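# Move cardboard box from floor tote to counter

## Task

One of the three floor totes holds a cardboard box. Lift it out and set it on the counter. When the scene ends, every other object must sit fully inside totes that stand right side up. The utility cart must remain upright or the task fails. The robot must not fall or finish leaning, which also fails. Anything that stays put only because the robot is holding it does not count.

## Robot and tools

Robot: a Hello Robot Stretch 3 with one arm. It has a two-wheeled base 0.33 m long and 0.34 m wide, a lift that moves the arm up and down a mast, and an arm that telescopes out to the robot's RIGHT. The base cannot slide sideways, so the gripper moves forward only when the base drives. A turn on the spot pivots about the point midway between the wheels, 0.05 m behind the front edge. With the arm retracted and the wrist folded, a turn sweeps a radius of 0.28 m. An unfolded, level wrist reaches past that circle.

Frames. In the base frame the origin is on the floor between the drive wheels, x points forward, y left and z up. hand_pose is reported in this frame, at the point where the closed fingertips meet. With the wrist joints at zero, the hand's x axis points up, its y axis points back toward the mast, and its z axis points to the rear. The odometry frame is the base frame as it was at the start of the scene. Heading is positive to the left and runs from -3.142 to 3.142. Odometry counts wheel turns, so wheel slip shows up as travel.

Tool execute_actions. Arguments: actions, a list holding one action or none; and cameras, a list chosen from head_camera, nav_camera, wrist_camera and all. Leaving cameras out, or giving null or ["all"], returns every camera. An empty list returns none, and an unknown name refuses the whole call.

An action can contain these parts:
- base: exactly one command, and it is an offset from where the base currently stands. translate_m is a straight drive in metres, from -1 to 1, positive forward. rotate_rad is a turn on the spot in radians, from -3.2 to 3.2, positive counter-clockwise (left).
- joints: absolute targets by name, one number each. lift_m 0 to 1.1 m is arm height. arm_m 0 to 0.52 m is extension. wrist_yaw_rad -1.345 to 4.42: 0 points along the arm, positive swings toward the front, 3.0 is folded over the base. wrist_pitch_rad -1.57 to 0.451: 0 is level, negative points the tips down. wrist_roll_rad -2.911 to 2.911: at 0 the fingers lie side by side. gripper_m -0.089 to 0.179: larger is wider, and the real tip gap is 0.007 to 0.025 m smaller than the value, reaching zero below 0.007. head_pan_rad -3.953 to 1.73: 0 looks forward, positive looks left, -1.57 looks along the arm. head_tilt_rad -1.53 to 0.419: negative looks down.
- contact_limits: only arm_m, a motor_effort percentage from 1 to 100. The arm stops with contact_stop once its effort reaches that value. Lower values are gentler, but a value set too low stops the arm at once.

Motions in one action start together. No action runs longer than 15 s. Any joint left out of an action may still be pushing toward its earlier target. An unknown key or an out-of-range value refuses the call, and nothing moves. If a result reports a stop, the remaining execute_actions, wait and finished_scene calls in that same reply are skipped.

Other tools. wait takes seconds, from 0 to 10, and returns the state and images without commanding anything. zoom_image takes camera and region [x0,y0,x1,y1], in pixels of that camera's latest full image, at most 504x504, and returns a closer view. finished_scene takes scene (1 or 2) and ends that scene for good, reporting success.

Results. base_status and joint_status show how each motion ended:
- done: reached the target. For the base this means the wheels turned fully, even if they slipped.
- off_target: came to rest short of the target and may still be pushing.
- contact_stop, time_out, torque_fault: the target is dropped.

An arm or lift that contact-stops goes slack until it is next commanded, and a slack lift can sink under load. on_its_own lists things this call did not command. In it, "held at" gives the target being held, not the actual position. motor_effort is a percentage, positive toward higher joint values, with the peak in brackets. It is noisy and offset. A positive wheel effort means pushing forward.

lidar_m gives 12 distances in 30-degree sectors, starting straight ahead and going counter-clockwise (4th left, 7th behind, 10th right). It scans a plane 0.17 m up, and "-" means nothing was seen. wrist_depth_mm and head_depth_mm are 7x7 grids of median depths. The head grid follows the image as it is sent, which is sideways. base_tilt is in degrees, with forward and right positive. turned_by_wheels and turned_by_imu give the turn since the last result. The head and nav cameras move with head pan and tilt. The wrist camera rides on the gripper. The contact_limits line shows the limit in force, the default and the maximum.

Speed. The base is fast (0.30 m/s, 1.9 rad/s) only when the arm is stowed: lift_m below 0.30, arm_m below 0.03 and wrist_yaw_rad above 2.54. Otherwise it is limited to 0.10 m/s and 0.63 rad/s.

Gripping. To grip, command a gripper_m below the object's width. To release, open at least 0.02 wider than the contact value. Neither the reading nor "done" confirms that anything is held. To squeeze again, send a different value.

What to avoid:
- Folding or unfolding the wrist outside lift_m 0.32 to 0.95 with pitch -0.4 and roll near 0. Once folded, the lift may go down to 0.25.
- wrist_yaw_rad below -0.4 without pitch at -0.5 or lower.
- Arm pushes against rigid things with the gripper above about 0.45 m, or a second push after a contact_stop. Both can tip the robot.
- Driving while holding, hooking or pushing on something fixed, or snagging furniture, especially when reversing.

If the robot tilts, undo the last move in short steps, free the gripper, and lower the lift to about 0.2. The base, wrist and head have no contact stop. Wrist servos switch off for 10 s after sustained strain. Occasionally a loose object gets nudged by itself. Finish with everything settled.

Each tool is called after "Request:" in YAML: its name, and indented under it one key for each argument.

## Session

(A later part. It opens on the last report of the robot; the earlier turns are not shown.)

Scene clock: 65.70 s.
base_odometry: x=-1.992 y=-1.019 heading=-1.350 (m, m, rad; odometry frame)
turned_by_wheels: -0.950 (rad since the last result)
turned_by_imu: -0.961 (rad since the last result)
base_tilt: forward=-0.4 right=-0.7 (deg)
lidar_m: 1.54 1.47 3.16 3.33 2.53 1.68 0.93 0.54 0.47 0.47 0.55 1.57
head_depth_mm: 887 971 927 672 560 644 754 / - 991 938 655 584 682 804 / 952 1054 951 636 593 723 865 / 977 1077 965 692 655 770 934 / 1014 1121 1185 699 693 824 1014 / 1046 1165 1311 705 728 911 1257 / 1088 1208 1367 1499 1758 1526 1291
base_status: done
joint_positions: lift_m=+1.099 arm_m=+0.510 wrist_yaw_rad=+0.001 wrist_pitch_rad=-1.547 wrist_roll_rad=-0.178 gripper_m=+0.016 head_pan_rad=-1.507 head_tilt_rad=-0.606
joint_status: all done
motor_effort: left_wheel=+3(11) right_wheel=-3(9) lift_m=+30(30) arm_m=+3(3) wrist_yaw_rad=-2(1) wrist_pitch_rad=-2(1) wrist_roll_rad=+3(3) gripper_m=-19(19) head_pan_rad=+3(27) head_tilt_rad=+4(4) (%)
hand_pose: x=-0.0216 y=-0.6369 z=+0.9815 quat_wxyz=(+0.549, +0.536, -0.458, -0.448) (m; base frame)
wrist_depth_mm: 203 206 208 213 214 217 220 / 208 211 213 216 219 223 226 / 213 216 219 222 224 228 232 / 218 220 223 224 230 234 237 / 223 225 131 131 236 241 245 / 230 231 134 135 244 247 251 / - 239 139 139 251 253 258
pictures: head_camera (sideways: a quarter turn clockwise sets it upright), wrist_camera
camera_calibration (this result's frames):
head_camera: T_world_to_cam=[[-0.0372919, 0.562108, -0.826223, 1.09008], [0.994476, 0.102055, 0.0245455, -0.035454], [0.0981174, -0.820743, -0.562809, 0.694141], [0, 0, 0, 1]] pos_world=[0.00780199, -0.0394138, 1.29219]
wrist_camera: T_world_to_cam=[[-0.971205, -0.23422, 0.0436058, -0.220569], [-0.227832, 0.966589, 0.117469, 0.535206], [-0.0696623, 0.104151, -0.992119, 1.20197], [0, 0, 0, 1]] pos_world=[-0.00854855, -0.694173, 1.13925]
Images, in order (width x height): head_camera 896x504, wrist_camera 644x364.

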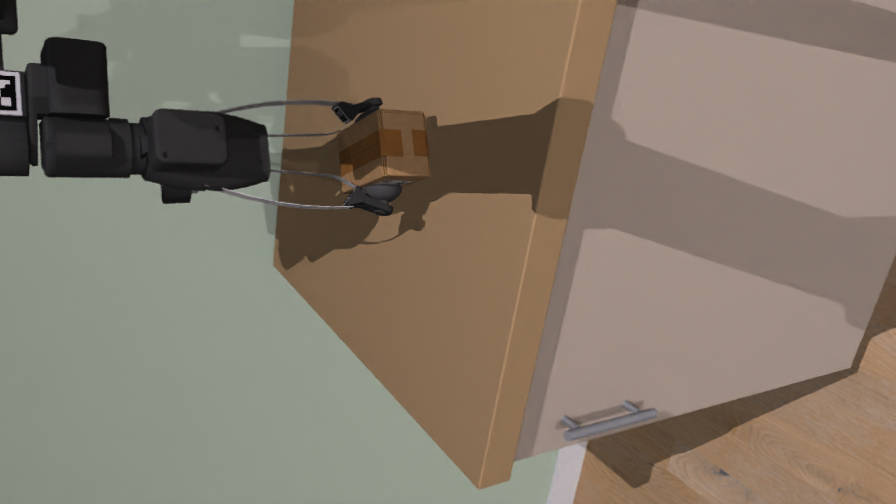

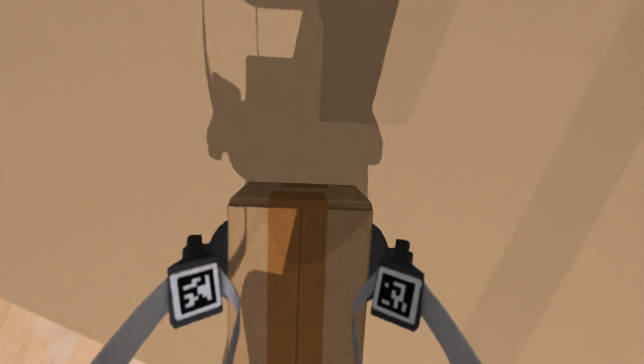

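Request:
execute_actions:
  actions:
    - {"joints": {"lift_m": 1.055}}
  cameras: []

Request:
execute_actions:
  actions:
    - {"joints": {"gripper_m": 0.12, "head_pan_rad": 0.9, "head_tilt_rad": -0.8}}
  cameras: ["nav_camera", "wrist_camera"]

Scene clock: 67.80 s.
base_odometry: x=-1.992 y=-1.019 heading=-1.350 (m, m, rad; odometry frame)
turned_by_wheels: +0.000 (rad since the last result)
turned_by_imu: +0.000 (rad since the last result)
base_tilt: forward=-0.4 right=-0.7 (deg)
lidar_m: 1.54 1.47 3.16 3.33 2.52 1.69 0.93 0.55 0.47 0.47 0.55 1.57
head_depth_mm: 910 978 928 672 561 643 752 / - 1010 938 645 585 679 803 / 944 1036 900 640 594 722 865 / 980 1080 965 693 654 771 932 / 1012 1119 1185 699 693 823 1014 / 1049 1162 1308 706 730 910 1258 / 1086 1212 1370 1498 1759 1522 1290
base_status: not commanded
joint_positions: lift_m=+1.055 arm_m=+0.510 wrist_yaw_rad=+0.001 wrist_pitch_rad=-1.547 wrist_roll_rad=-0.178 gripper_m=+0.016 head_pan_rad=-1.507 head_tilt_rad=-0.606
joint_status: all done
motor_effort: left_wheel=+4(3) right_wheel=-2(2) lift_m=+15(28) arm_m=+3(3) wrist_yaw_rad=-1(1) wrist_pitch_rad=-2(2) wrist_roll_rad=+2(2) gripper_m=-19(19) head_pan_rad=+4(3) head_tilt_rad=+5(5) (%)
hand_pose: x=-0.0216 y=-0.6369 z=+0.9374 quat_wxyz=(+0.549, +0.536, -0.458, -0.448) (m; base frame)
wrist_depth_mm: 163 165 167 169 171 174 176 / 167 169 171 174 175 178 181 / 171 173 175 177 179 183 186 / 175 177 178 180 185 188 190 / 179 182 130 131 189 192 195 / 183 185 133 135 196 198 201 / 189 191 139 139 201 203 208
pictures: none
No camera images: the call's "cameras" was empty. Leave "cameras" out to get every camera's image.

Scene clock: 69.47 s.
base_odometry: x=-1.992 y=-1.019 heading=-1.350 (m, m, rad; odometry frame)
turned_by_wheels: +0.000 (rad since the last result)
turned_by_imu: +0.000 (rad since the last result)
base_tilt: forward=-0.4 right=-0.7 (deg)
lidar_m: 1.53 1.47 3.16 3.31 2.52 1.69 0.92 0.54 0.47 0.47 0.55 1.57
head_depth_mm: 2125 2008 2099 1802 1521 1316 1160 / 2519 2694 2249 1824 1527 1316 1164 / 3006 2965 2264 1838 1542 1328 1168 / 3521 3037 2297 1831 1555 1306 1170 / 3469 3054 2329 1871 1485 1336 1181 / 3290 3094 2335 1882 1569 1327 1186 / 3175 2979 2368 1894 1594 1359 1191
base_status: not commanded
joint_positions: lift_m=+1.055 arm_m=+0.510 wrist_yaw_rad=+0.001 wrist_pitch_rad=-1.547 wrist_roll_rad=-0.178 gripper_m=+0.120 head_pan_rad=+0.893 head_tilt_rad=-0.790
joint_status: all done
motor_effort: left_wheel=+4(4) right_wheel=-3(2) lift_m=+15(15) arm_m=+3(3) wrist_yaw_rad=-1(1) wrist_pitch_rad=-1(2) wrist_roll_rad=+3(3) gripper_m=+0(80) head_pan_rad=+3(36) head_tilt_rad=-6(28) (%)
hand_pose: x=-0.0216 y=-0.6368 z=+0.9374 quat_wxyz=(+0.549, +0.536, -0.458, -0.448) (m; base frame)
wrist_depth_mm: 163 165 167 170 172 174 177 / 167 168 171 173 176 178 181 / 170 173 175 178 180 183 186 / 175 177 179 180 185 187 191 / 179 181 134 135 189 193 196 / 184 - 137 138 193 198 201 / - 192 142 142 200 204 207
pictures: nav_camera (sideways: a quarter turn counterclockwise sets it upright), wrist_camera
camera_calibration (this result's frames):
nav_camera: T_world_to_cam=[[0.464918, 0.484104, 0.741279, -0.918031], [0.784892, -0.612749, -0.0921056, 0.161099], [0.40963, 0.624646, -0.664847, 0.818341], [0, 0, 0, 1]] pos_world=[-0.0348527, 0.0319621, 1.23943]
wrist_camera: T_world_to_cam=[[-0.971205, -0.234233, 0.04354, -0.218578], [-0.227833, 0.966555, 0.117741, 0.540034], [-0.0696628, 0.104431, -0.992089, 1.15841], [0, 0, 0, 1]] pos_world=[-0.00854855, -0.694145, 1.09518]
Images, in order (width x height): nav_camera 672x504, wrist_camera 644x364.

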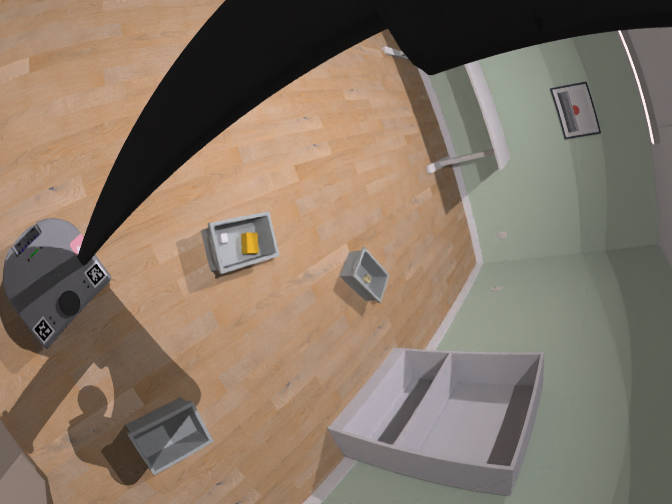

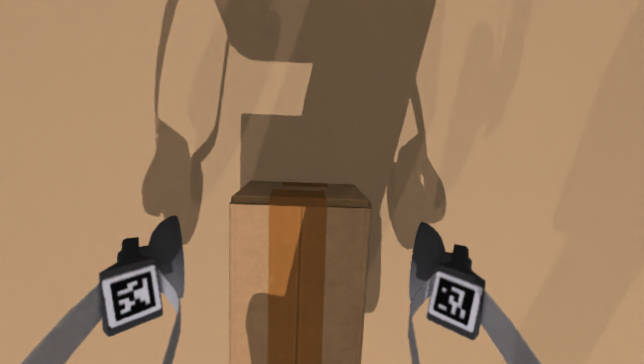

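Request:
execute_actions:
  actions:
    - {"joints": {"lift_m": 1.1, "gripper_m": 0.15}}
  cameras: ["wrist_camera"]

Request:
finished_scene:
  scene: 2

Scene clock: 71.27 s.
base_odometry: x=-1.992 y=-1.019 heading=-1.350 (m, m, rad; odometry frame)
turned_by_wheels: +0.000 (rad since the last result)
turned_by_imu: +0.000 (rad since the last result)
base_tilt: forward=-0.4 right=-0.8 (deg)
lidar_m: 1.53 1.47 3.16 3.34 2.52 1.68 0.93 0.54 0.47 0.47 0.56 1.57
head_depth_mm: 2123 2004 2080 1803 1518 1314 1163 / 2549 2709 2250 1818 1526 1318 1168 / 3004 2972 2254 1838 1539 1327 1169 / 3497 3007 2292 1840 1543 1306 1171 / 3440 3033 2328 1862 1478 1338 1180 / 3290 3101 2343 1891 1570 1321 1183 / 3139 2982 2370 1899 1586 1358 1187
base_status: not commanded
joint_positions: lift_m=+1.100 arm_m=+0.510 wrist_yaw_rad=+0.001 wrist_pitch_rad=-1.547 wrist_roll_rad=-0.178 gripper_m=+0.150 head_pan_rad=+0.893 head_tilt_rad=-0.790
joint_status: all done
motor_effort: left_wheel=+3(3) right_wheel=-2(3) lift_m=+29(29) arm_m=+3(3) wrist_yaw_rad=-1(1) wrist_pitch_rad=-1(1) wrist_roll_rad=+3(2) gripper_m=+0(78) head_pan_rad=+2(4) head_tilt_rad=-5(6) (%)
hand_pose: x=-0.0216 y=-0.6368 z=+0.9815 quat_wxyz=(+0.549, +0.536, -0.458, -0.448) (m; base frame)
wrist_depth_mm: 203 205 208 211 213 217 220 / 208 211 213 215 219 222 225 / 212 216 218 222 224 227 232 / 217 220 222 187 231 234 237 / 222 226 227 181 237 240 245 / 228 233 235 186 243 247 252 / - 238 242 246 251 255 260
pictures: wrist_camera
camera_calibration (this result's frames):
wrist_camera: T_world_to_cam=[[-0.971205, -0.234233, 0.0435401, -0.220498], [-0.227833, 0.966555, 0.117741, 0.534843], [-0.0696627, 0.104431, -0.992089, 1.20215], [0, 0, 0, 1]] pos_world=[-0.00854855, -0.694145, 1.13927]
Images, in order (width x height): wrist_camera 644x364.

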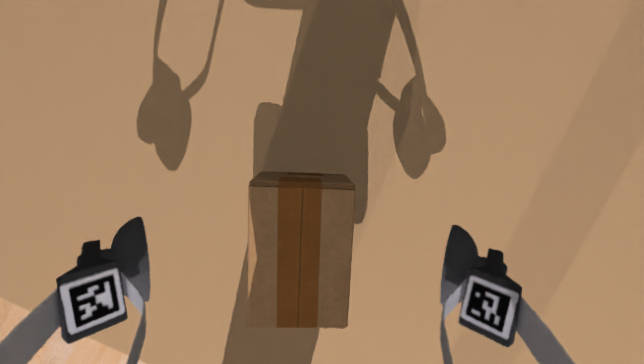

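The scene is finished: the task was done.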